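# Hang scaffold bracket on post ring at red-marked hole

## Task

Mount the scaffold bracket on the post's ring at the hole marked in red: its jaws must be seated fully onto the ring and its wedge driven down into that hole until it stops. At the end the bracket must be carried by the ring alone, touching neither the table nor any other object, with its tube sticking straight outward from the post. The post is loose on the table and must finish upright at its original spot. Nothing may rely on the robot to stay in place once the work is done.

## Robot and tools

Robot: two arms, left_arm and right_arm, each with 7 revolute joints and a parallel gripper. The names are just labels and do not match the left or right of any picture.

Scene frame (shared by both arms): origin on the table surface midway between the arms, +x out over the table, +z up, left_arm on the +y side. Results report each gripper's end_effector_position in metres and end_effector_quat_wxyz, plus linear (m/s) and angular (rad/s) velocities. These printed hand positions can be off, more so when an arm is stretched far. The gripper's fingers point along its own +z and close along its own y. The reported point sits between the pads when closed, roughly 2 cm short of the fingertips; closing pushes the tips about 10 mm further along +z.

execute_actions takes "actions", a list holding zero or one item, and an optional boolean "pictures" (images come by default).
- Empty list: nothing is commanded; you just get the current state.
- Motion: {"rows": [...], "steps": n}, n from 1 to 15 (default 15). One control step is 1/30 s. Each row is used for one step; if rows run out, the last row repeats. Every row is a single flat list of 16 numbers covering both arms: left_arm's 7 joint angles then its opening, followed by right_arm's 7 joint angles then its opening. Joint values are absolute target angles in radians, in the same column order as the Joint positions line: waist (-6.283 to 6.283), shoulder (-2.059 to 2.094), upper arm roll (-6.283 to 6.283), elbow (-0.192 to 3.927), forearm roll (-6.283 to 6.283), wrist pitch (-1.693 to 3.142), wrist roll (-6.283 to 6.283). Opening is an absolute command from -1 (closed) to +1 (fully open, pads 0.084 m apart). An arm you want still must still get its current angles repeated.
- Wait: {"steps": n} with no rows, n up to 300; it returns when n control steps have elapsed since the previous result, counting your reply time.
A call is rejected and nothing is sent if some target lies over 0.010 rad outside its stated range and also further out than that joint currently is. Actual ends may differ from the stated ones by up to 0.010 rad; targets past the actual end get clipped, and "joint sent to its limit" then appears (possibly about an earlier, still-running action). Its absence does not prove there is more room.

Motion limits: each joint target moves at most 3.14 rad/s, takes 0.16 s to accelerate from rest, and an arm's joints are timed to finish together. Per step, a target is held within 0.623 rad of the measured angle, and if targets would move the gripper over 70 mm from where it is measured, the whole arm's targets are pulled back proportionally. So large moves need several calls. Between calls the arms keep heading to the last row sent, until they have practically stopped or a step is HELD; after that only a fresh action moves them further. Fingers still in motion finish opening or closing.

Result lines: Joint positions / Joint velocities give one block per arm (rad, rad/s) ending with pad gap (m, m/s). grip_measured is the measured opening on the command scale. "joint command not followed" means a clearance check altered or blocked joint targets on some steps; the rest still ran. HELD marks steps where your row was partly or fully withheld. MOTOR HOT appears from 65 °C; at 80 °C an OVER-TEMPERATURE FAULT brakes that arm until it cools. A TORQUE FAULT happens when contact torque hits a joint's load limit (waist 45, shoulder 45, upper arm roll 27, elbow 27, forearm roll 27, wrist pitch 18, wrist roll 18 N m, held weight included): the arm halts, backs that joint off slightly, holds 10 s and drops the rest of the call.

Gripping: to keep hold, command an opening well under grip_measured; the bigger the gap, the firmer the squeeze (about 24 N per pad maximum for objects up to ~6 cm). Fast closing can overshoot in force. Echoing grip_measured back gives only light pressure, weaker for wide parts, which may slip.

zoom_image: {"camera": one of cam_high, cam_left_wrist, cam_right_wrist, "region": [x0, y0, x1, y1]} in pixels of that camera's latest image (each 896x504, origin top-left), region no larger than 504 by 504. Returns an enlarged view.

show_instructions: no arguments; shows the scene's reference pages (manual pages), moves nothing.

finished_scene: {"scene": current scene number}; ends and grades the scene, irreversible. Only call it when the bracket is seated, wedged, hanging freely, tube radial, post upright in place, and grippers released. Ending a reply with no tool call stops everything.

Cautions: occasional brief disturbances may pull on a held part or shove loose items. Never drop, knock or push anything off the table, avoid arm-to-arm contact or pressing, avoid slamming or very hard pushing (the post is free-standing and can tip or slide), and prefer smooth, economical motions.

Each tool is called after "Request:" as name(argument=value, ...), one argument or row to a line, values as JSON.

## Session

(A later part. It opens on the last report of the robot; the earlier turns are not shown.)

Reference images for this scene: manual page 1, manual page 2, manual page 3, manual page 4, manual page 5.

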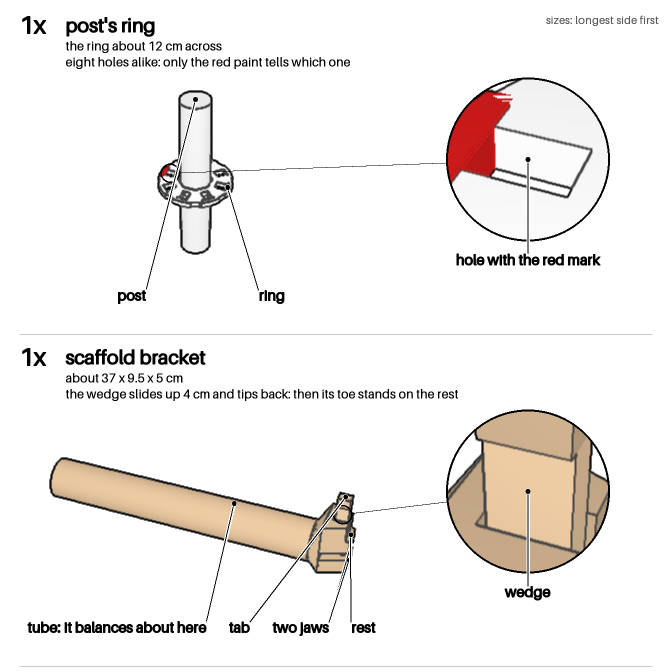

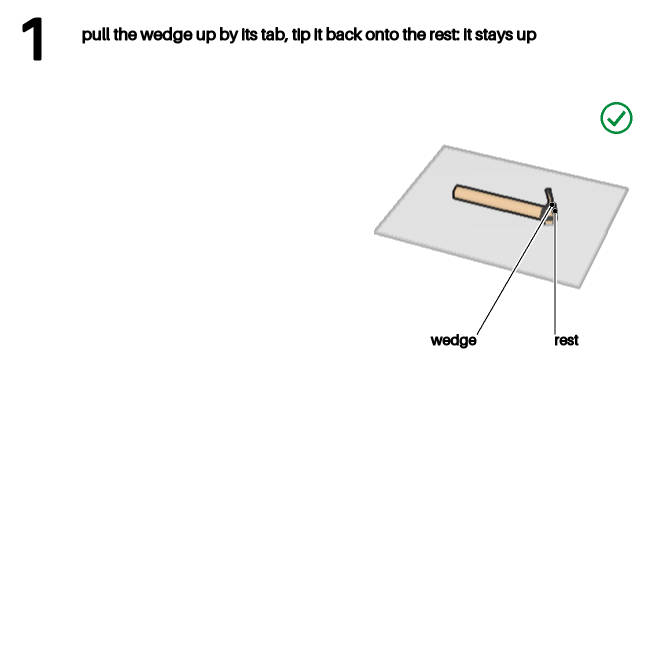

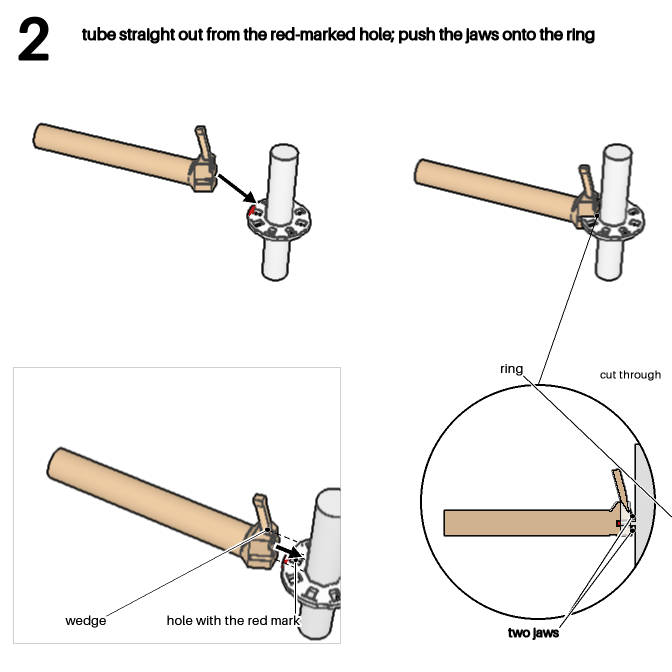

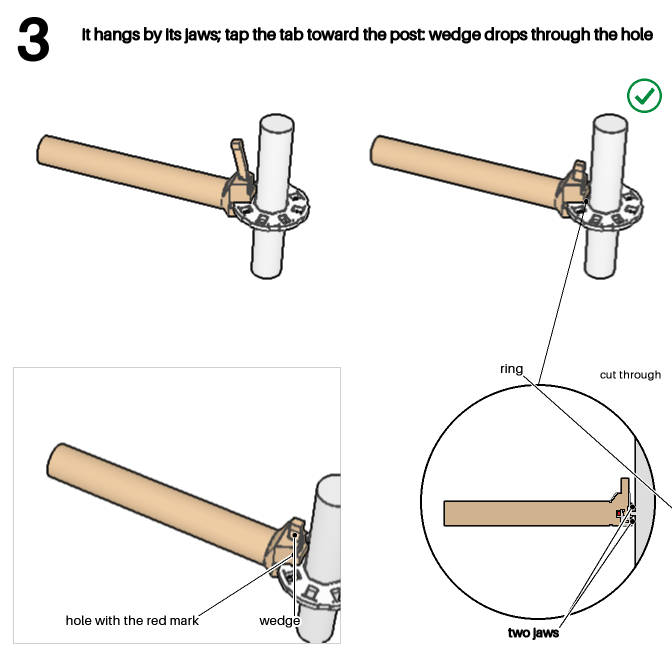

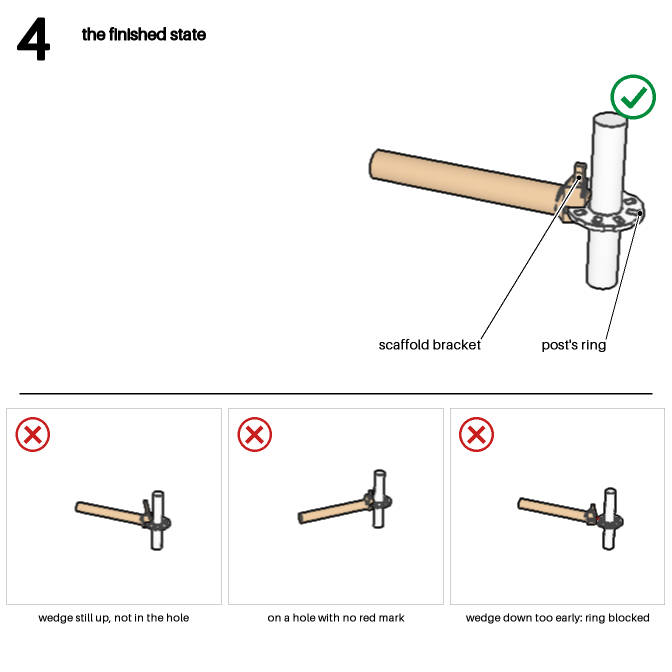

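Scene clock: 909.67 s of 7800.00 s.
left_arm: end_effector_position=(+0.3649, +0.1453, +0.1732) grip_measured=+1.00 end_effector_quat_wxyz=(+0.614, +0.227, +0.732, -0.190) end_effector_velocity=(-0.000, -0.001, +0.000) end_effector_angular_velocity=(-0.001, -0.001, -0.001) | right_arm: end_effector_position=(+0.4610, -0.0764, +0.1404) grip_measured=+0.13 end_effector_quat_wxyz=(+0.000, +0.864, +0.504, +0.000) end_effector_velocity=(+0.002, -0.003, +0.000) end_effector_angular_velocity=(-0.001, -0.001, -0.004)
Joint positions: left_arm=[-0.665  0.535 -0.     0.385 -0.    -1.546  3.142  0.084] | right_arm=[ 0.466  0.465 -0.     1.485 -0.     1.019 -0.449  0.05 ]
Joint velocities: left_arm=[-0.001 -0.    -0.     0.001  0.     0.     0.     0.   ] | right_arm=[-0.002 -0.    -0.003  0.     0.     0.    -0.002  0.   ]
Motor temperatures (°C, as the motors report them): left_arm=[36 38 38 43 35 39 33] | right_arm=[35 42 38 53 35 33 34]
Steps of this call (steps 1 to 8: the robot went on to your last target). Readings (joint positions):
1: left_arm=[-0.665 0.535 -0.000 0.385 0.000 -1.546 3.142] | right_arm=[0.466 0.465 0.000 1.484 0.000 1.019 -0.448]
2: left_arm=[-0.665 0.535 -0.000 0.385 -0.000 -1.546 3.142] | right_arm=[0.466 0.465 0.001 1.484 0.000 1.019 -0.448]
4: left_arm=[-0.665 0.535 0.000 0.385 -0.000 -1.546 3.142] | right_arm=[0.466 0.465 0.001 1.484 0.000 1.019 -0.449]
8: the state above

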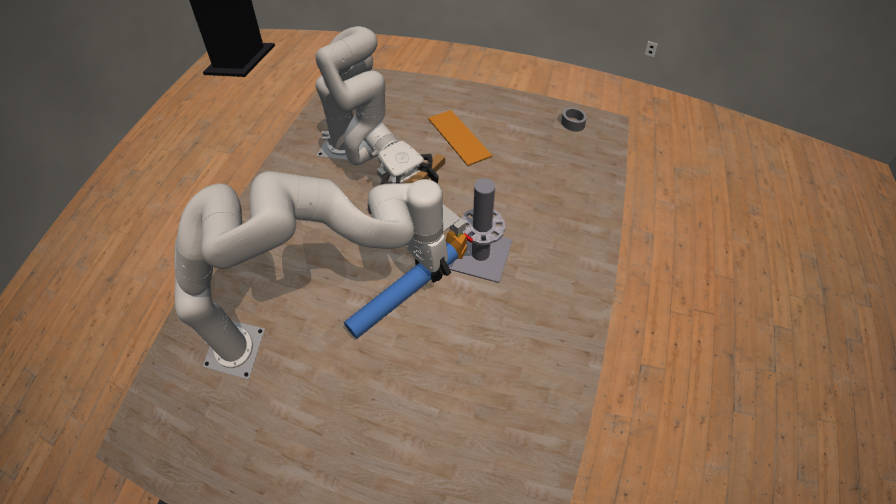

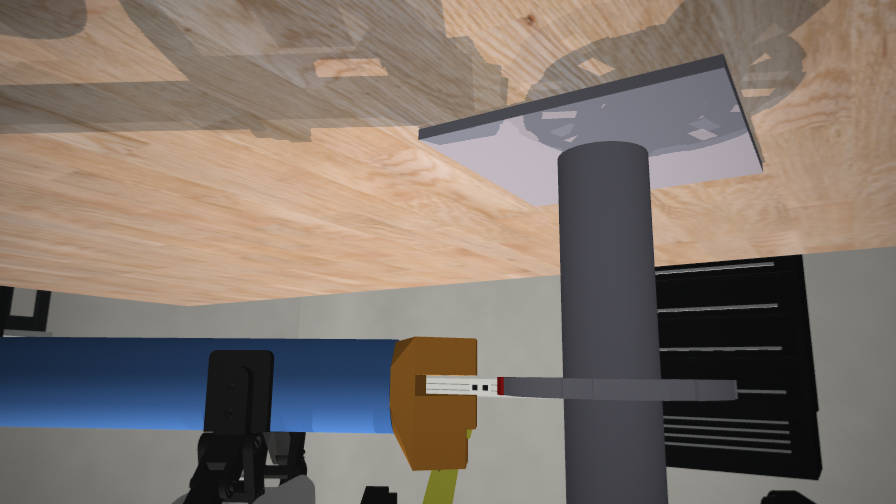

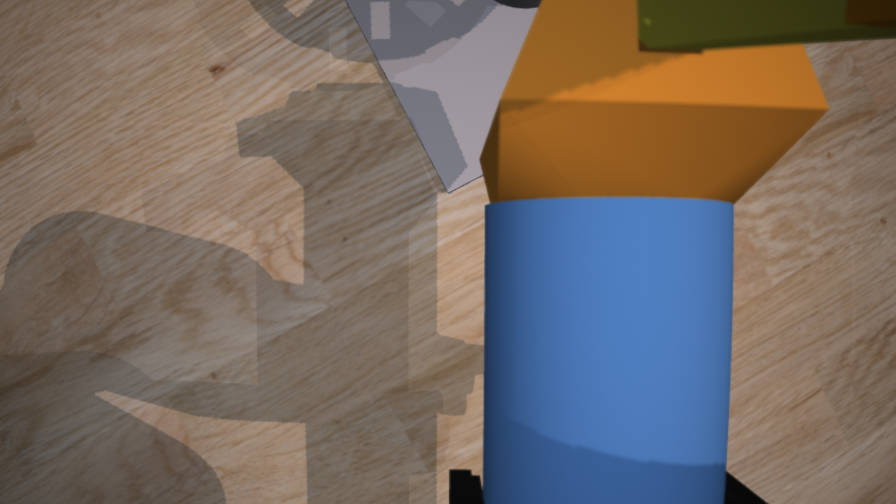

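Request:
execute_actions(
  actions=[
    {"rows": [[-0.665, 0.5352, 0, 0.3852, 0, -1.5462, 3.1416, 1, 0.4657, 0.4659, 0, 1.4857, 0, 1.0198, -0.4484, -1], [-0.665, 0.5352, 0, 0.3852, 0, -1.5462, 3.1416, 1, 0.4661, 0.4678, 0, 1.4887, 0, 1.0209, -0.448, -1], [-0.665, 0.5352, 0, 0.3852, 0, -1.5462, 3.1416, 1, 0.4669, 0.471, 0, 1.4938, 0, 1.0228, -0.4472, -1], [-0.665, 0.5352, 0, 0.3852, 0, -1.5462, 3.1416, 1, 0.4679, 0.4752, 0, 1.5006, 0, 1.0254, -0.4462, -1], [-0.665, 0.5352, 0, 0.3852, 0, -1.5462, 3.1416, 1, 0.4691, 0.4803, 0, 1.5087, 0, 1.0284, -0.445, -1], [-0.665, 0.5352, 0, 0.3852, 0, -1.5462, 3.1416, 1, 0.4705, 0.4861, 0, 1.5179, 0, 1.0318, -0.4436, -1], [-0.665, 0.5352, 0, 0.3852, 0, -1.5462, 3.1416, 1, 0.4719, 0.4922, 0, 1.5277, 0, 1.0355, -0.4422, -1], [-0.665, 0.5352, 0, 0.3852, 0, -1.5462, 3.1416, 1, 0.4734, 0.4987, 0, 1.5379, 0, 1.0393, -0.4407, -1], [-0.665, 0.5352, 0, 0.3852, 0, -1.5462, 3.1416, 1, 0.4749, 0.505, 0, 1.5479, 0, 1.0429, -0.4392, -1], [-0.665, 0.5352, 0, 0.3852, 0, -1.5462, 3.1416, 1, 0.4763, 0.511, 0, 1.5573, 0, 1.0463, -0.4379, -1], [-0.665, 0.5352, 0, 0.3852, 0, -1.5462, 3.1416, 1, 0.4774, 0.5163, 0, 1.5655, 0, 1.0492, -0.4367, -1], [-0.665, 0.5352, 0, 0.3852, 0, -1.5462, 3.1416, 1, 0.4784, 0.5206, 0, 1.5724, 0, 1.0517, -0.4357, -1], [-0.665, 0.5352, 0, 0.3852, 0, -1.5462, 3.1416, 1, 0.4792, 0.5239, 0, 1.5775, 0, 1.0536, -0.4349, -1], [-0.665, 0.5352, 0, 0.3852, 0, -1.5462, 3.1416, 1, 0.4796, 0.5259, 0, 1.5806, 0, 1.0547, -0.4345, -1], [-0.665, 0.5352, 0, 0.3852, 0, -1.5462, 3.1416, 1, 0.4798, 0.5266, 0, 1.5817, 0, 1.0551, -0.4343, -1]], "steps": 15},
  ],
  pictures=false,
)

Request:
execute_actions(
  actions=[
    {"steps": 12},
  ],
)

Request:
zoom_image(
  camera="cam_left_wrist",
  region=[410, 320, 590, 440],
)

Scene clock: 947.97 s of 7800.00 s.
left_arm: end_effector_position=(+0.3649, +0.1453, +0.1732) grip_measured=+1.00 end_effector_quat_wxyz=(+0.614, +0.227, +0.732, -0.190) end_effector_velocity=(+0.000, -0.000, +0.000) end_effector_angular_velocity=(+0.000, -0.001, -0.000) | right_arm: end_effector_position=(+0.4692, -0.0611, +0.1409) grip_measured=+0.13 end_effector_quat_wxyz=(-0.000, +0.864, +0.504, +0.000) end_effector_velocity=(+0.015, +0.031, -0.002) end_effector_angular_velocity=(-0.001, +0.003, +0.002)
Joint positions: left_arm=[-0.665  0.535  0.     0.385 -0.    -1.546  3.142  0.084] | right_arm=[ 0.478  0.517  0.001  1.567  0.     1.049 -0.437  0.05 ]
Joint velocities: left_arm=[-0.001  0.     0.     0.001 -0.    -0.     0.    -0.   ] | right_arm=[ 0.026  0.11   0.002  0.168 -0.     0.06   0.026  0.   ]
Motor temperatures (°C, as the motors report them): left_arm=[36 38 38 43 35 39 33] | right_arm=[35 42 38 53 35 33 34]
Steps of this call (steps 1 to 15: the robot went on to your last target; steps 16 to 90: nothing new was sent; then 34.80 s passed at rest; steps 91 to 105: all 15 steps of this action). Readings (joint positions):
91: left_arm=[-0.665 0.535 -0.000 0.385 0.000 -1.546 3.142] | right_arm=[0.466 0.465 -0.000 1.485 -0.000 1.019 -0.449]
92: left_arm=[-0.665 0.535 -0.000 0.385 0.000 -1.546 3.142] | right_arm=[0.466 0.465 -0.000 1.485 -0.000 1.020 -0.449]
94: left_arm=[-0.665 0.535 -0.000 0.385 -0.000 -1.546 3.142] | right_arm=[0.466 0.467 -0.000 1.488 -0.000 1.021 -0.448]
98: left_arm=[-0.665 0.535 -0.000 0.385 -0.000 -1.546 3.142] | right_arm=[0.469 0.481 -0.000 1.509 -0.000 1.029 -0.445]
105: the state above

Scene clock: 948.37 s of 7800.00 s.
left_arm: end_effector_position=(+0.3649, +0.1453, +0.1732) grip_measured=+1.00 end_effector_quat_wxyz=(+0.614, +0.227, +0.732, -0.190) end_effector_velocity=(+0.000, +0.001, -0.000) end_effector_angular_velocity=(+0.001, +0.000, +0.001) | right_arm: end_effector_position=(+0.4709, -0.0591, +0.1410) grip_measured=+0.13 end_effector_quat_wxyz=(+0.000, +0.864, +0.504, +0.000) end_effector_velocity=(-0.001, +0.002, -0.000) end_effector_angular_velocity=(+0.000, +0.001, +0.003)
Joint positions: left_arm=[-0.665  0.535  0.     0.385 -0.    -1.546  3.142  0.084] | right_arm=[ 0.48   0.526 -0.     1.581 -0.     1.055 -0.434  0.05 ]
Joint velocities: left_arm=[ 0.     0.     0.001 -0.001 -0.    -0.     0.     0.   ] | right_arm=[ 0.001  0.002  0.003  0.002 -0.001  0.001  0.002 -0.   ]
Motor temperatures (°C, as the motors report them): left_arm=[36 38 38 43 35 39 33] | right_arm=[35 42 38 53 35 33 34]
Steps of this call (steps 1 to 12: the robot went on to your last target). Readings (joint positions):
1: left_arm=[-0.665 0.535 0.000 0.385 0.000 -1.546 3.142] | right_arm=[0.479 0.521 0.001 1.572 0.000 1.051 -0.436]
2: left_arm=[-0.665 0.535 0.000 0.385 0.000 -1.546 3.142] | right_arm=[0.479 0.523 0.001 1.575 0.000 1.052 -0.435]
4: left_arm=[-0.665 0.535 0.000 0.385 -0.000 -1.546 3.142] | right_arm=[0.480 0.525 0.000 1.578 0.000 1.054 -0.435]
8: left_arm=[-0.665 0.535 -0.000 0.385 0.000 -1.546 3.142] | right_arm=[0.479 0.526 -0.000 1.581 -0.000 1.055 -0.434]
12: the state above

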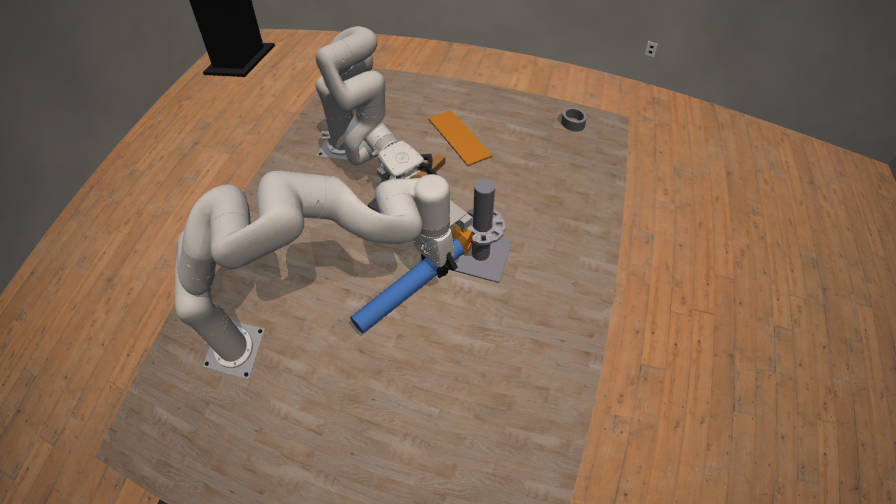

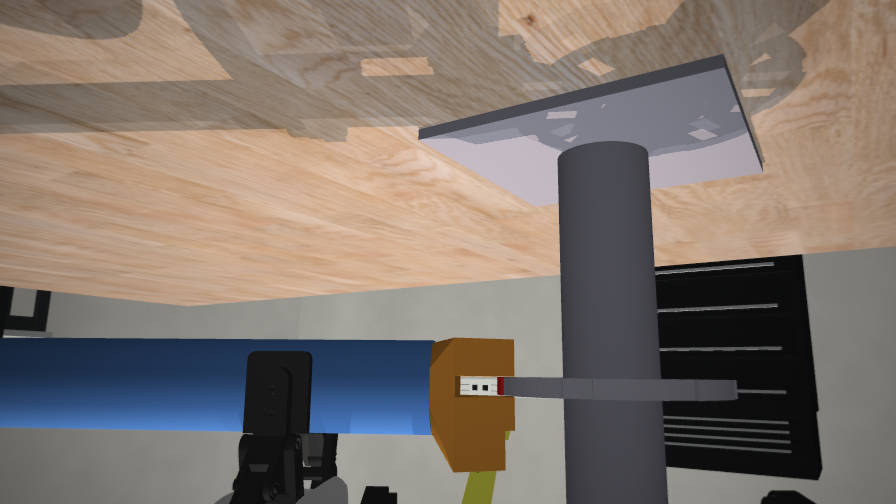

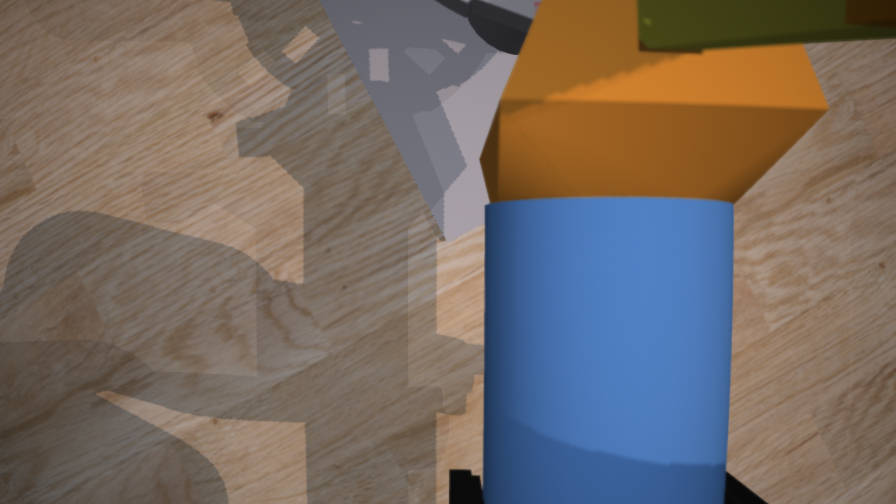

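Region (410, 320, 590, 440) of cam_left_wrist's 896x504 image, scaled by 2.800, with more detail than that image has.

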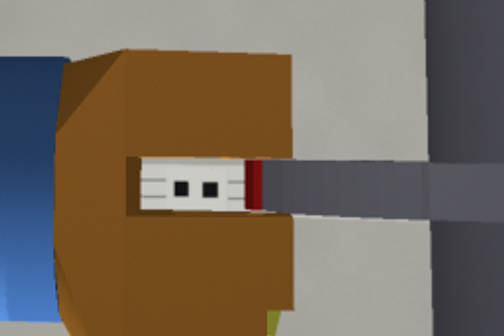

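Request:
execute_actions(
  actions=[
    {"rows": [[-0.665, 0.5352, 0, 0.3852, 0, -1.5462, 3.1416, 1, 0.48, 0.5273, 0, 1.5828, 0, 1.0555, -0.4342, -1], [-0.665, 0.5352, 0, 0.3852, 0, -1.5462, 3.1416, 1, 0.4804, 0.5294, 0, 1.5861, 0, 1.0567, -0.4337, -1], [-0.665, 0.5352, 0, 0.3852, 0, -1.5462, 3.1416, 1, 0.4811, 0.5328, 0, 1.5914, 0, 1.0587, -0.433, -1], [-0.665, 0.5352, 0, 0.3852, 0, -1.5462, 3.1416, 1, 0.4821, 0.5373, 0, 1.5986, 0, 1.0613, -0.432, -1], [-0.665, 0.5352, 0, 0.3852, 0, -1.5462, 3.1416, 1, 0.4833, 0.5428, 0, 1.6072, 0, 1.0645, -0.4309, -1], [-0.665, 0.5352, 0, 0.3852, 0, -1.5462, 3.1416, 1, 0.4846, 0.5489, 0, 1.6169, 0, 1.068, -0.4296, -1], [-0.665, 0.5352, 0, 0.3852, 0, -1.5462, 3.1416, 1, 0.486, 0.5555, 0, 1.6273, 0, 1.0718, -0.4282, -1], [-0.665, 0.5352, 0, 0.3852, 0, -1.5462, 3.1416, 1, 0.4874, 0.5622, 0, 1.638, 0, 1.0758, -0.4268, -1], [-0.665, 0.5352, 0, 0.3852, 0, -1.5462, 3.1416, 1, 0.4887, 0.5687, 0, 1.6484, 0, 1.0797, -0.4255, -1], [-0.665, 0.5352, 0, 0.3852, 0, -1.5462, 3.1416, 1, 0.4899, 0.5748, 0, 1.6582, 0, 1.0834, -0.4243, -1], [-0.665, 0.5352, 0, 0.3852, 0, -1.5462, 3.1416, 1, 0.491, 0.5802, 0, 1.6668, 0, 1.0866, -0.4232, -1], [-0.665, 0.5352, 0, 0.3852, 0, -1.5462, 3.1416, 1, 0.4919, 0.5846, 0, 1.6739, 0, 1.0893, -0.4222, -1], [-0.665, 0.5352, 0, 0.3852, 0, -1.5462, 3.1416, 1, 0.4925, 0.588, 0, 1.6792, 0, 1.0913, -0.4216, -1], [-0.665, 0.5352, 0, 0.3852, 0, -1.5462, 3.1416, 1, 0.493, 0.59, 0, 1.6825, 0, 1.0925, -0.4211, -1], [-0.665, 0.5352, 0, 0.3852, 0, -1.5462, 3.1416, 1, 0.4931, 0.5907, 0, 1.6836, 0, 1.0929, -0.421, -1]], "steps": 15},
  ],
  pictures=false,
)

Request:
execute_actions(
  actions=[
    {"steps": 12},
  ],
)

Request:
zoom_image(
  camera="cam_left_wrist",
  region=[440, 320, 620, 440],
)

Scene clock: 981.83 s of 7800.00 s.
left_arm: end_effector_position=(+0.3649, +0.1453, +0.1732) grip_measured=+1.00 end_effector_quat_wxyz=(+0.614, +0.227, +0.732, -0.190) end_effector_velocity=(+0.000, +0.000, +0.000) end_effector_angular_velocity=(+0.000, -0.000, -0.000) | right_arm: end_effector_position=(+0.4788, -0.0439, +0.1408) grip_measured=+0.13 end_effector_quat_wxyz=(-0.000, +0.864, +0.504, +0.000) end_effector_velocity=(+0.014, +0.031, -0.001) end_effector_angular_velocity=(-0.000, +0.000, +0.003)
Joint positions: left_arm=[-0.665  0.535  0.     0.385  0.    -1.546  3.142  0.084] | right_arm=[ 0.491  0.581  0.001  1.668  0.     1.087 -0.423  0.05 ]
Joint velocities: left_arm=[ 0.001  0.    -0.     0.     0.    -0.     0.001  0.   ] | right_arm=[ 0.026  0.111  0.001  0.175 -0.001  0.065  0.024  0.   ]
Motor temperatures (°C, as the motors report them): left_arm=[36 38 38 43 35 39 33] | right_arm=[35 43 38 54 35 34 34]
Steps of this call (steps 1 to 30: the robot went on to your last target; steps 31 to 90: nothing new was sent; then 29.97 s passed at rest; steps 91 to 105: all 15 steps of this action). Readings (joint positions):
91: left_arm=[-0.665 0.535 -0.000 0.385 0.000 -1.546 3.142] | right_arm=[0.480 0.527 -0.000 1.582 -0.000 1.055 -0.434]
92: left_arm=[-0.665 0.535 0.000 0.385 -0.000 -1.546 3.142] | right_arm=[0.480 0.527 -0.000 1.582 -0.000 1.055 -0.434]
94: left_arm=[-0.665 0.535 0.000 0.385 0.000 -1.546 3.142] | right_arm=[0.480 0.529 -0.000 1.585 -0.000 1.057 -0.434]
98: left_arm=[-0.665 0.535 -0.000 0.385 0.000 -1.546 3.142] | right_arm=[0.483 0.543 -0.000 1.608 -0.000 1.065 -0.431]
105: the state above

Scene clock: 982.23 s of 7800.00 s.
left_arm: end_effector_position=(+0.3649, +0.1453, +0.1732) grip_measured=+1.00 end_effector_quat_wxyz=(+0.614, +0.227, +0.732, -0.190) end_effector_velocity=(+0.000, -0.000, +0.000) end_effector_angular_velocity=(+0.000, -0.001, +0.000) | right_arm: end_effector_position=(+0.4805, -0.0420, +0.1410) grip_measured=+0.13 end_effector_quat_wxyz=(+0.000, +0.864, +0.504, +0.000) end_effector_velocity=(-0.002, +0.003, -0.000) end_effector_angular_velocity=(+0.002, +0.002, +0.006)
Joint positions: left_arm=[-0.665  0.535  0.     0.385 -0.    -1.546  3.142  0.084] | right_arm=[ 0.493  0.59  -0.     1.683 -0.     1.093 -0.421  0.05 ]
Joint velocities: left_arm=[-0.    -0.     0.     0.    -0.     0.     0.001 -0.   ] | right_arm=[ 0.002  0.002  0.003  0.002  0.001  0.001 -0.002 -0.   ]
Motor temperatures (°C, as the motors report them): left_arm=[36 38 38 43 35 39 33] | right_arm=[35 43 38 54 35 34 34]
Steps of this call (steps 1 to 12: the robot went on to your last target). Readings (joint positions):
1: left_arm=[-0.665 0.535 -0.000 0.385 -0.000 -1.546 3.142] | right_arm=[0.492 0.584 0.001 1.673 0.000 1.089 -0.422]
2: left_arm=[-0.665 0.535 -0.000 0.385 0.000 -1.546 3.142] | right_arm=[0.493 0.587 0.001 1.677 0.000 1.090 -0.422]
4: left_arm=[-0.665 0.535 -0.000 0.385 -0.000 -1.546 3.142] | right_arm=[0.493 0.589 0.000 1.680 0.000 1.092 -0.421]
8: left_arm=[-0.665 0.535 -0.000 0.385 -0.000 -1.546 3.142] | right_arm=[0.493 0.590 -0.000 1.683 -0.000 1.093 -0.421]
12: the state above

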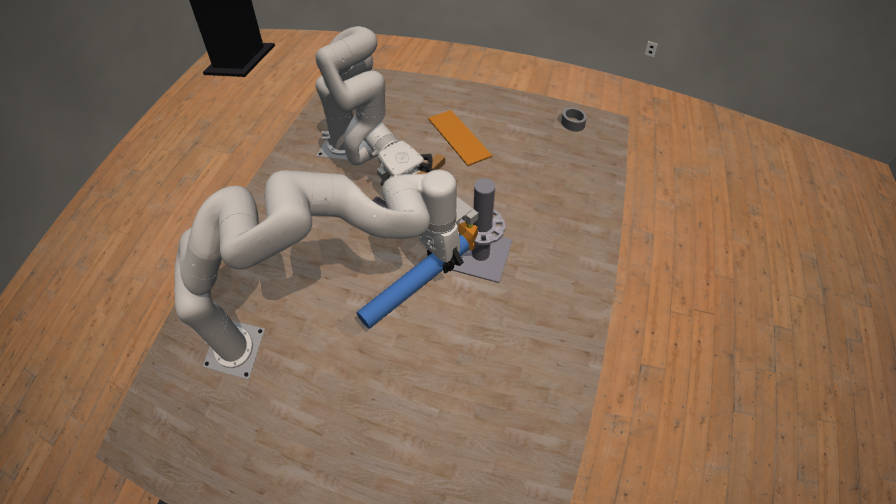

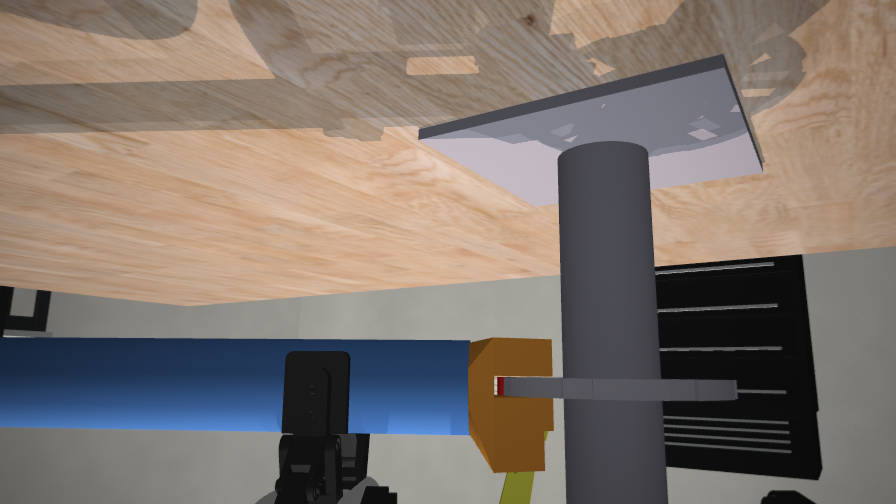

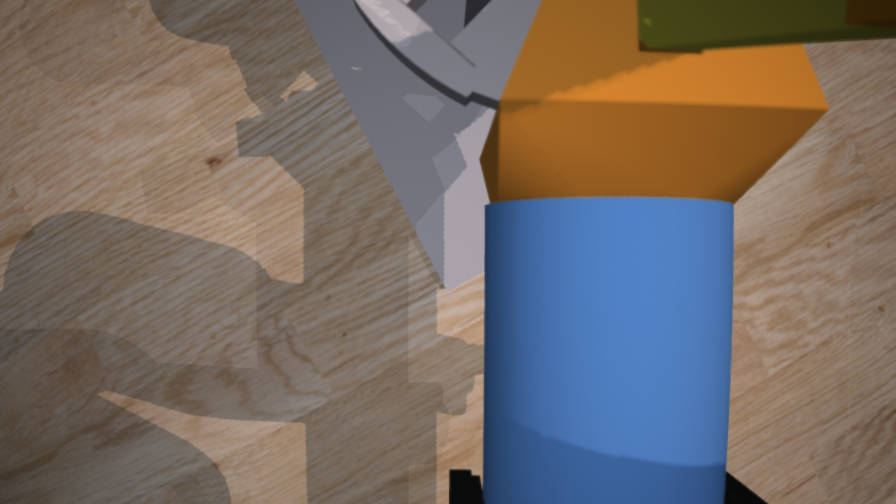

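Region (440, 320, 620, 440) of cam_left_wrist's 896x504 image, scaled by 2.800, with more detail than that image has.

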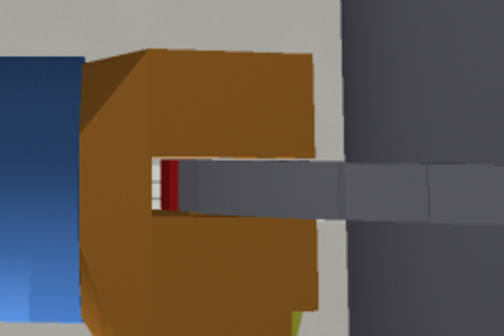

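Request:
execute_actions(
  actions=[
    {"rows": [[-0.665, 0.5352, 0, 0.3852, 0, -1.5462, 3.1416, 1, 0.4934, 0.5922, 0, 1.686, 0, 1.0938, -0.4207, -1], [-0.665, 0.5352, 0, 0.3852, 0, -1.5462, 3.1416, 1, 0.4937, 0.5938, 0, 1.6885, 0, 1.0947, -0.4204, -1], [-0.665, 0.5352, 0, 0.3852, 0, -1.5462, 3.1416, 1, 0.494, 0.5954, 0, 1.691, 0, 1.0956, -0.4201, -1], [-0.665, 0.5352, 0, 0.3852, 0, -1.5462, 3.1416, 1, 0.4943, 0.5969, 0, 1.6934, 0, 1.0965, -0.4198, -1]], "steps": 15},
  ],
)

Request:
zoom_image(
  camera="cam_left_wrist",
  region=[440, 320, 620, 440],
)

Scene clock: 995.13 s of 7800.00 s.
left_arm: end_effector_position=(+0.3649, +0.1453, +0.1732) grip_measured=+1.00 end_effector_quat_wxyz=(+0.614, +0.227, +0.732, -0.190) end_effector_velocity=(-0.000, -0.000, +0.000) end_effector_angular_velocity=(-0.001, +0.001, -0.000) | right_arm: end_effector_position=(+0.4812, -0.0405, +0.1408) grip_measured=+0.13 end_effector_quat_wxyz=(+0.000, +0.864, +0.504, -0.000) end_effector_velocity=(-0.000, +0.000, -0.001) end_effector_angular_velocity=(+0.000, +0.001, +0.000)
Joint positions: left_arm=[-0.665  0.535 -0.     0.385  0.    -1.546  3.142  0.084] | right_arm=[ 0.494  0.597 -0.     1.693 -0.     1.097 -0.42   0.05 ]
Joint velocities: left_arm=[ 0.    -0.    -0.     0.     0.    -0.    -0.001  0.   ] | right_arm=[ 0.     0.002  0.     0.001  0.001 -0.    -0.     0.   ]
Motor temperatures (°C, as the motors report them): left_arm=[36 38 38 43 35 39 33] | right_arm=[35 43 38 54 35 34 34]
Steps of this call (steps 1 to 30: the robot went on to your last target; steps 31 to 90: nothing new was sent; then 9.40 s passed at rest; steps 91 to 105: all 15 steps of this action). Readings (joint positions):
91: left_arm=[-0.665 0.535 0.000 0.385 0.000 -1.546 3.142] | right_arm=[0.493 0.591 -0.000 1.684 0.000 1.093 -0.421]
92: left_arm=[-0.665 0.535 0.000 0.385 0.000 -1.546 3.142] | right_arm=[0.493 0.591 -0.000 1.684 -0.000 1.093 -0.421]
94: left_arm=[-0.665 0.535 -0.000 0.385 -0.000 -1.546 3.142] | right_arm=[0.493 0.593 -0.000 1.687 -0.000 1.094 -0.421]
98: left_arm=[-0.665 0.535 -0.000 0.385 -0.000 -1.546 3.142] | right_arm=[0.494 0.596 0.000 1.692 -0.000 1.096 -0.420]
105: the state above

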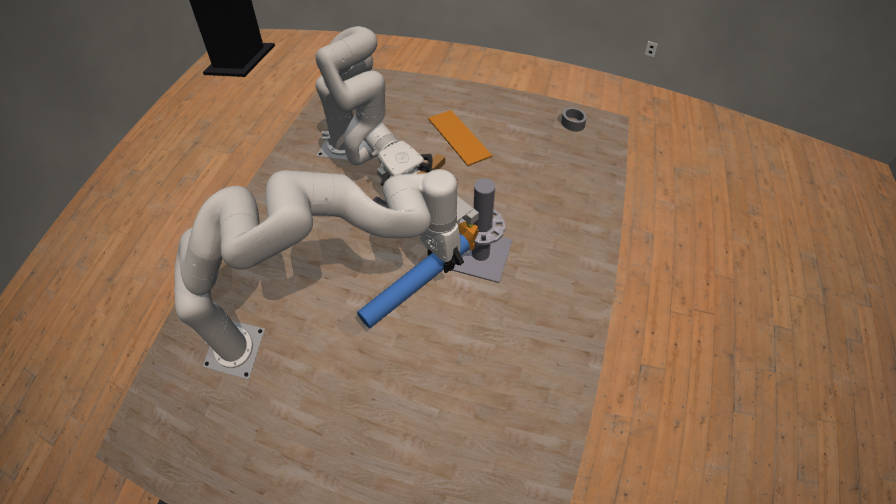

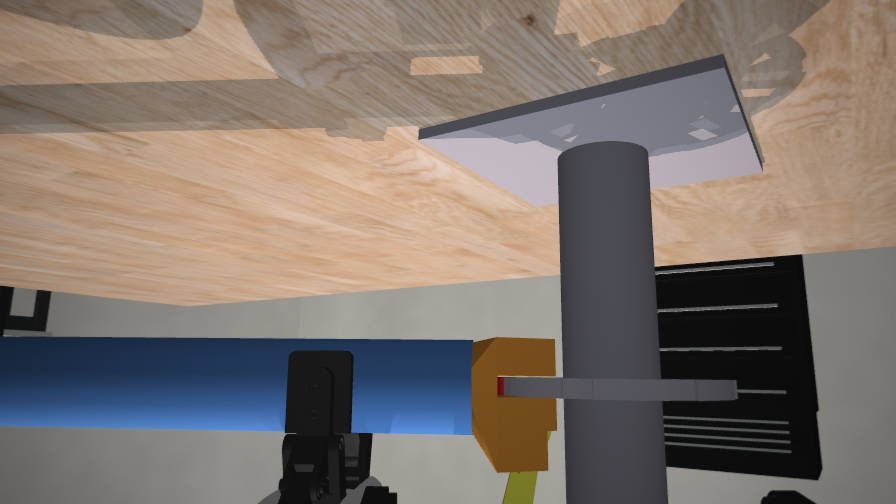

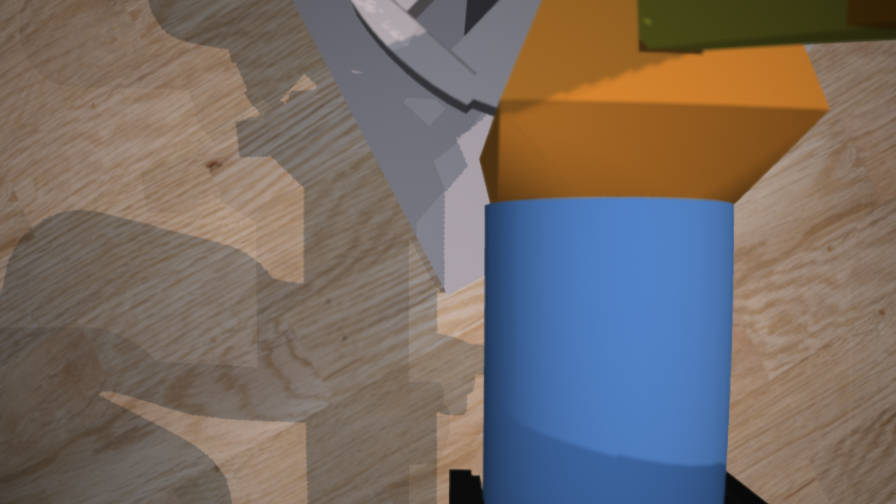

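Region (440, 320, 620, 440) of cam_left_wrist's 896x504 image, scaled by 2.800, with more detail than that image has.

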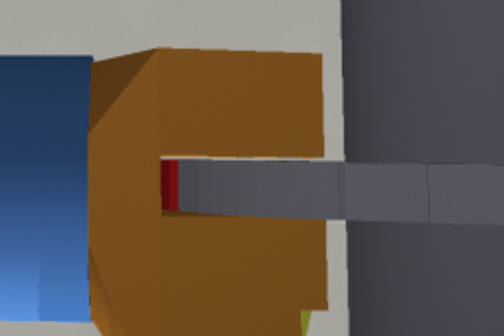

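Request:
execute_actions(
  actions=[
    {"rows": [[-0.665, 0.52, 0, 0.39, 0, -1.555, 3.1416, 1, 0.4943, 0.5969, 0, 1.6934, 0, 1.0965, -0.4198, -0.5], [-0.665, 0.505, 0, 0.397, 0, -1.565, 3.1416, 1, 0.4943, 0.5969, 0, 1.6934, 0, 1.0965, -0.4198, -0.2], [-0.665, 0.49, 0, 0.404, 0, -1.576, 3.1416, 1, 0.4943, 0.5969, 0, 1.6934, 0, 1.0965, -0.4198, 0.0], [-0.665, 0.475, 0, 0.411, 0, -1.587, 3.1416, 1, 0.4943, 0.5969, 0, 1.6934, 0, 1.0965, -0.4198, 0.06], [-0.665, 0.46, 0, 0.418, 0, -1.598, 3.1416, 1, 0.4943, 0.5969, 0, 1.6934, 0, 1.0965, -0.4198, 0.1], [-0.665, 0.45, 0, 0.4248, 0, -1.609, 3.1416, 1, 0.4943, 0.5969, 0, 1.6934, 0, 1.0965, -0.4198, 0.12], [-0.665, 0.45, 0, 0.4248, 0, -1.609, 3.1416, 1, 0.4943, 0.5969, 0, 1.6934, 0, 1.0965, -0.4198, 0.13], [-0.665, 0.45, 0, 0.4248, 0, -1.609, 3.1416, 1, 0.4943, 0.5969, 0, 1.6934, 0, 1.0965, -0.4198, 0.14], [-0.665, 0.45, 0, 0.4248, 0, -1.609, 3.1416, 1, 0.4943, 0.5969, 0, 1.6934, 0, 1.0965, -0.4198, 0.15], [-0.665, 0.45, 0, 0.4248, 0, -1.609, 3.1416, 1, 0.4943, 0.5969, 0, 1.6934, 0, 1.0965, -0.4198, 0.16], [-0.665, 0.45, 0, 0.4248, 0, -1.609, 3.1416, 1, 0.4943, 0.5969, 0, 1.6934, 0, 1.0965, -0.4198, 0.17], [-0.665, 0.45, 0, 0.4248, 0, -1.609, 3.1416, 1, 0.4943, 0.5969, 0, 1.6934, 0, 1.0965, -0.4198, 0.18], [-0.665, 0.45, 0, 0.4248, 0, -1.609, 3.1416, 1, 0.4943, 0.5969, 0, 1.6934, 0, 1.0965, -0.4198, 0.2], [-0.665, 0.45, 0, 0.4248, 0, -1.609, 3.1416, 1, 0.4943, 0.5969, 0, 1.6934, 0, 1.0965, -0.4198, 0.23], [-0.665, 0.45, 0, 0.4248, 0, -1.609, 3.1416, 1, 0.4943, 0.5969, 0, 1.6934, 0, 1.0965, -0.4198, 0.3]], "steps": 15},
  ],
  pictures=false,
)

Request:
execute_actions(
  actions=[
    {"rows": [[-0.665, 0.45, 0, 0.4248, 0, -1.609, 3.1416, 1, 0.4943, 0.5969, 0, 1.6934, 0, 1.0965, -0.4198, 0.7]], "steps": 12},
  ],
)

Scene clock: 1022.60 s of 7800.00 s.
left_arm: end_effector_position=(+0.3756, +0.1380, +0.2415) grip_measured=+1.00 end_effector_quat_wxyz=(+0.679, +0.208, +0.672, -0.210) end_effector_velocity=(+0.001, -0.001, +0.010) end_effector_angular_velocity=(-0.016, -0.023, +0.000) | right_arm: end_effector_position=(+0.4837, -0.0380, +0.1469) grip_measured=+0.25 end_effector_quat_wxyz=(-0.001, +0.864, +0.504, +0.007) end_effector_velocity=(-0.017, -0.021, -0.047) end_effector_angular_velocity=(-0.068, +0.083, -0.009)
Joint positions: left_arm=[-0.665  0.452  0.     0.424 -0.    -1.608  3.142  0.084] | right_arm=[ 0.495  0.592  0.     1.7    0.     1.094 -0.42   0.055]
Joint velocities: left_arm=[ 0.    -0.01  -0.     0.007 -0.    -0.012 -0.     0.   ] | right_arm=[-0.005  0.037 -0.006 -0.053 -0.002  0.017  0.     0.076]
Motor temperatures (°C, as the motors report them): left_arm=[36 38 38 43 35 39 33] | right_arm=[35 43 38 55 35 34 34]
Steps of this call (steps 1 to 15: the robot went on to your last target; steps 16 to 90: nothing new was sent; then 23.97 s passed at rest; steps 91 to 105: all 15 steps of this action). Readings (joint positions):
91: left_arm=[-0.665 0.535 0.000 0.385 0.000 -1.546 3.142] | right_arm=[0.494 0.597 -0.000 1.693 -0.000 1.097 -0.420]
92: left_arm=[-0.665 0.533 0.000 0.386 0.000 -1.548 3.142] | right_arm=[0.494 0.597 -0.000 1.693 -0.000 1.097 -0.420]
94: left_arm=[-0.665 0.518 0.000 0.391 0.000 -1.558 3.142] | right_arm=[0.494 0.597 -0.000 1.693 -0.000 1.097 -0.420]
98: left_arm=[-0.665 0.469 -0.000 0.416 -0.000 -1.593 3.142] | right_arm=[0.494 0.597 -0.000 1.693 -0.000 1.096 -0.420]
105: the state above

Scene clock: 1023.00 s of 7800.00 s.
left_arm: end_effector_position=(+0.3758, +0.1379, +0.2428) grip_measured=+1.00 end_effector_quat_wxyz=(+0.680, +0.208, +0.671, -0.211) end_effector_velocity=(-0.000, -0.000, +0.001) end_effector_angular_velocity=(-0.001, -0.001, -0.001) | right_arm: end_effector_position=(+0.4814, -0.0402, +0.1412) grip_measured=+0.70 end_effector_quat_wxyz=(-0.000, +0.864, +0.504, +0.000) end_effector_velocity=(-0.001, -0.002, -0.003) end_effector_angular_velocity=(-0.004, +0.005, -0.001)
Joint positions: left_arm=[-0.665  0.45   0.     0.425  0.    -1.609  3.142  0.084] | right_arm=[ 0.494  0.597  0.     1.694  0.     1.096 -0.42   0.073]
Joint velocities: left_arm=[-0.001 -0.001  0.     0.     0.    -0.    -0.001  0.   ] | right_arm=[-0.002  0.003  0.    -0.003 -0.     0.001 -0.001 -0.   ]
Motor temperatures (°C, as the motors report them): left_arm=[36 38 38 43 35 39 33] | right_arm=[35 43 38 55 35 34 34]
Steps of this call (steps 1 to 12: all 12 steps of this action). Readings (joint positions):
1: left_arm=[-0.665 0.451 0.000 0.424 -0.000 -1.608 3.142] | right_arm=[0.494 0.593 0.000 1.698 0.000 1.095 -0.420]
2: left_arm=[-0.665 0.451 0.000 0.424 0.000 -1.608 3.142] | right_arm=[0.494 0.594 0.000 1.696 0.000 1.095 -0.420]
4: left_arm=[-0.665 0.451 0.000 0.424 0.000 -1.609 3.142] | right_arm=[0.494 0.596 0.000 1.694 0.000 1.096 -0.420]
8: left_arm=[-0.665 0.450 0.000 0.425 0.000 -1.609 3.142] | right_arm=[0.494 0.596 0.000 1.694 0.000 1.096 -0.420]
12: the state above

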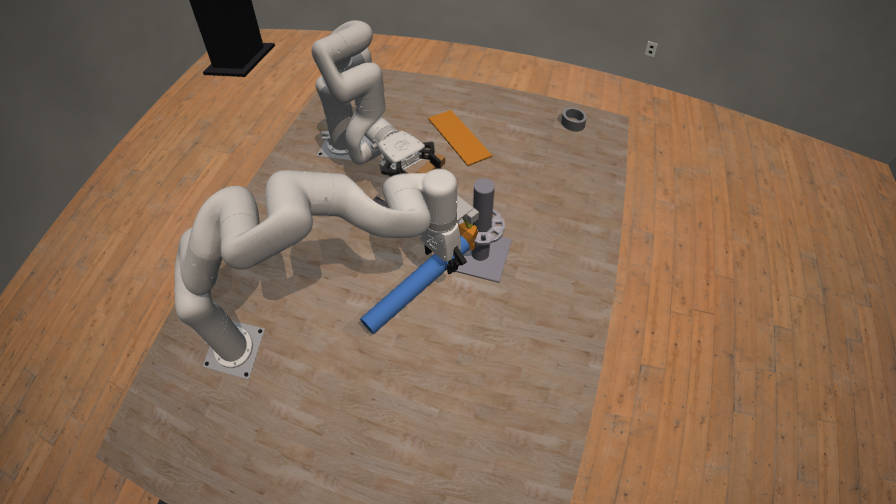

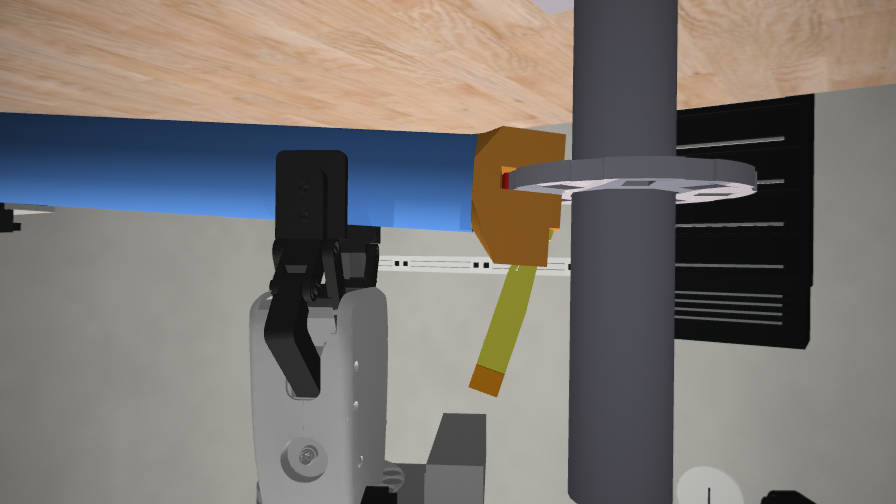

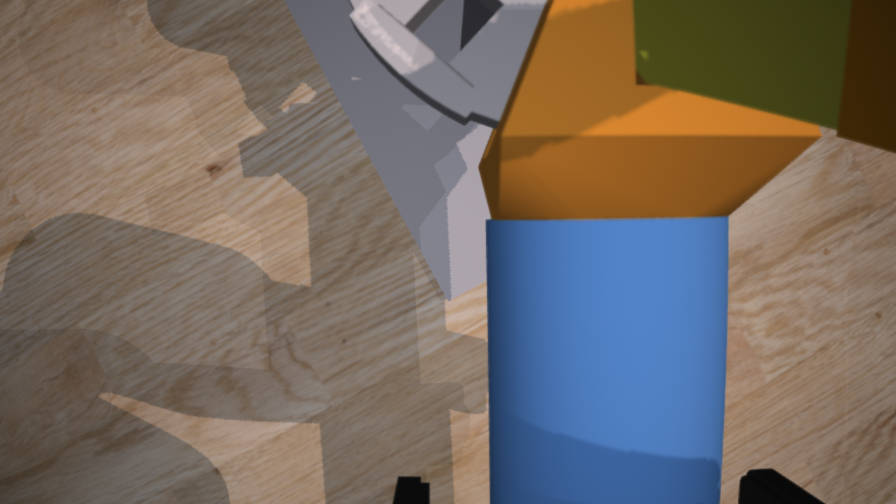

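Request:
execute_actions(
  actions=[],
)

Scene clock: 1041.03 s of 7800.00 s.
left_arm: end_effector_position=(+0.3758, +0.1379, +0.2429) grip_measured=+1.00 end_effector_quat_wxyz=(+0.680, +0.208, +0.671, -0.211) end_effector_velocity=(-0.000, +0.000, -0.000) end_effector_angular_velocity=(+0.001, +0.001, +0.001) | right_arm: end_effector_position=(+0.4813, -0.0403, +0.1409) grip_measured=+0.70 end_effector_quat_wxyz=(-0.000, +0.864, +0.504, -0.000) end_effector_velocity=(-0.000, +0.001, +0.000) end_effector_angular_velocity=(+0.000, -0.000, +0.003)
Joint positions: left_arm=[-0.665  0.45  -0.     0.425 -0.    -1.609  3.142  0.084] | right_arm=[ 0.494  0.597  0.     1.693 -0.     1.097 -0.42   0.073]
Joint velocities: left_arm=[ 0.    -0.    -0.    -0.001 -0.001 -0.     0.     0.   ] | right_arm=[ 0.001 -0.     0.001  0.    -0.    -0.    -0.001  0.   ]
Motor temperatures (°C, as the motors report them): left_arm=[36 38 38 43 35 39 33] | right_arm=[35 43 38 52 35 34 34]
Steps of this call (steps 1 to 15: the robot went on to your last target; steps 16 to 90: nothing new was sent; then 15.03 s passed at rest). Readings (joint positions):
1: left_arm=[-0.665 0.450 0.000 0.425 0.000 -1.609 3.142] | right_arm=[0.494 0.597 0.000 1.694 0.000 1.096 -0.420]
2: left_arm=[-0.665 0.450 0.000 0.425 0.000 -1.609 3.142] | right_arm=[0.494 0.597 0.000 1.694 0.000 1.096 -0.420]
4: left_arm=[-0.665 0.450 0.000 0.425 0.000 -1.609 3.142] | right_arm=[0.494 0.597 0.000 1.693 0.000 1.096 -0.420]
8: left_arm=[-0.665 0.450 0.000 0.425 -0.000 -1.609 3.142] | right_arm=[0.494 0.597 0.000 1.693 0.000 1.096 -0.420]
90: the state above
All arms were judged still, so your last target was given up. Only a new action makes them travel on or press farther. Fingers that are still opening or closing keep moving.

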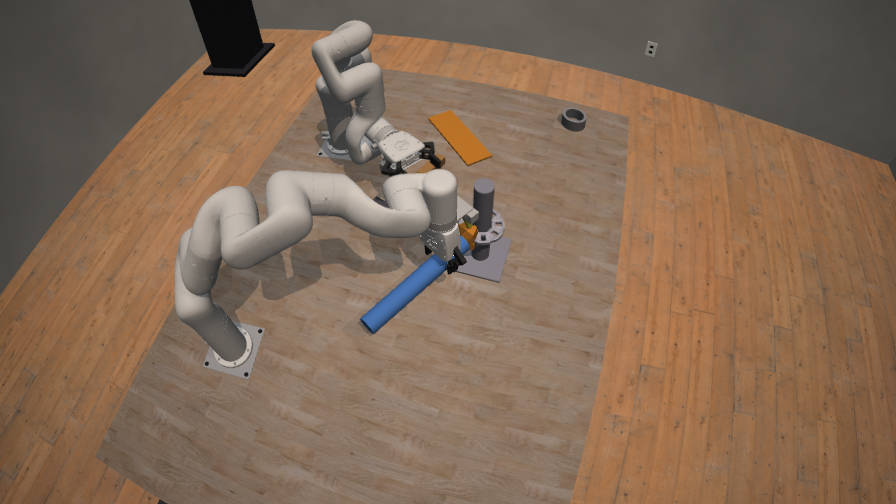

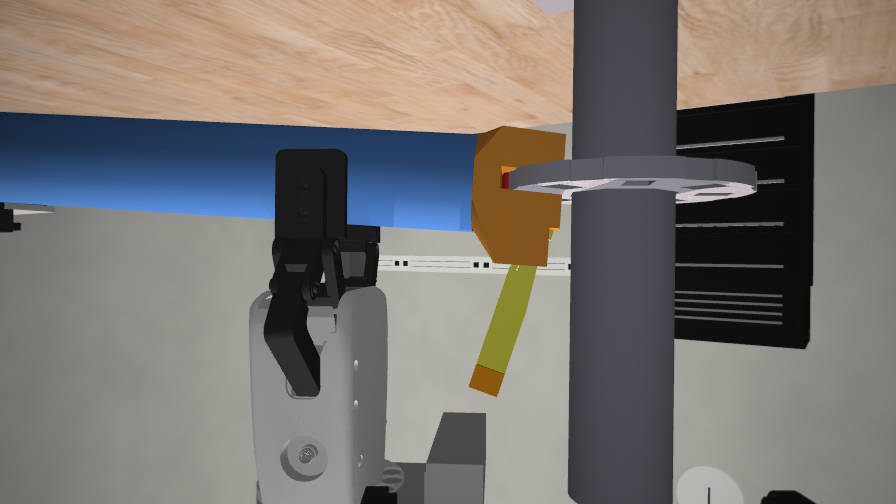

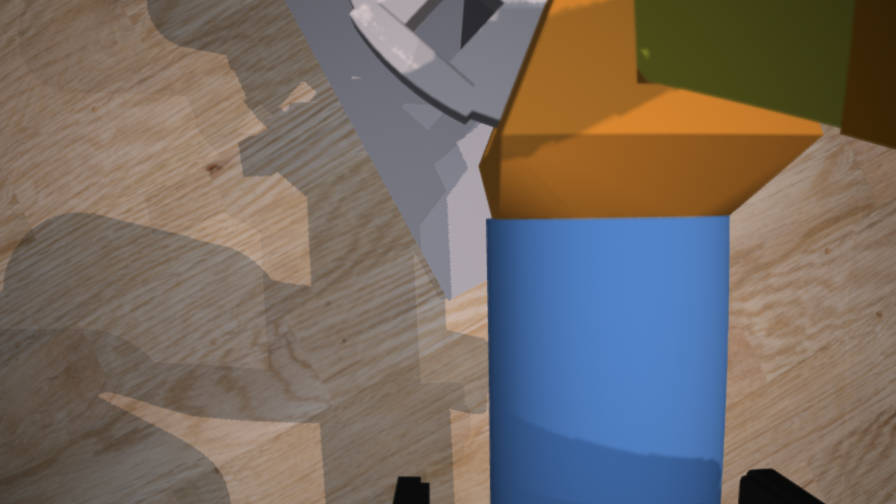

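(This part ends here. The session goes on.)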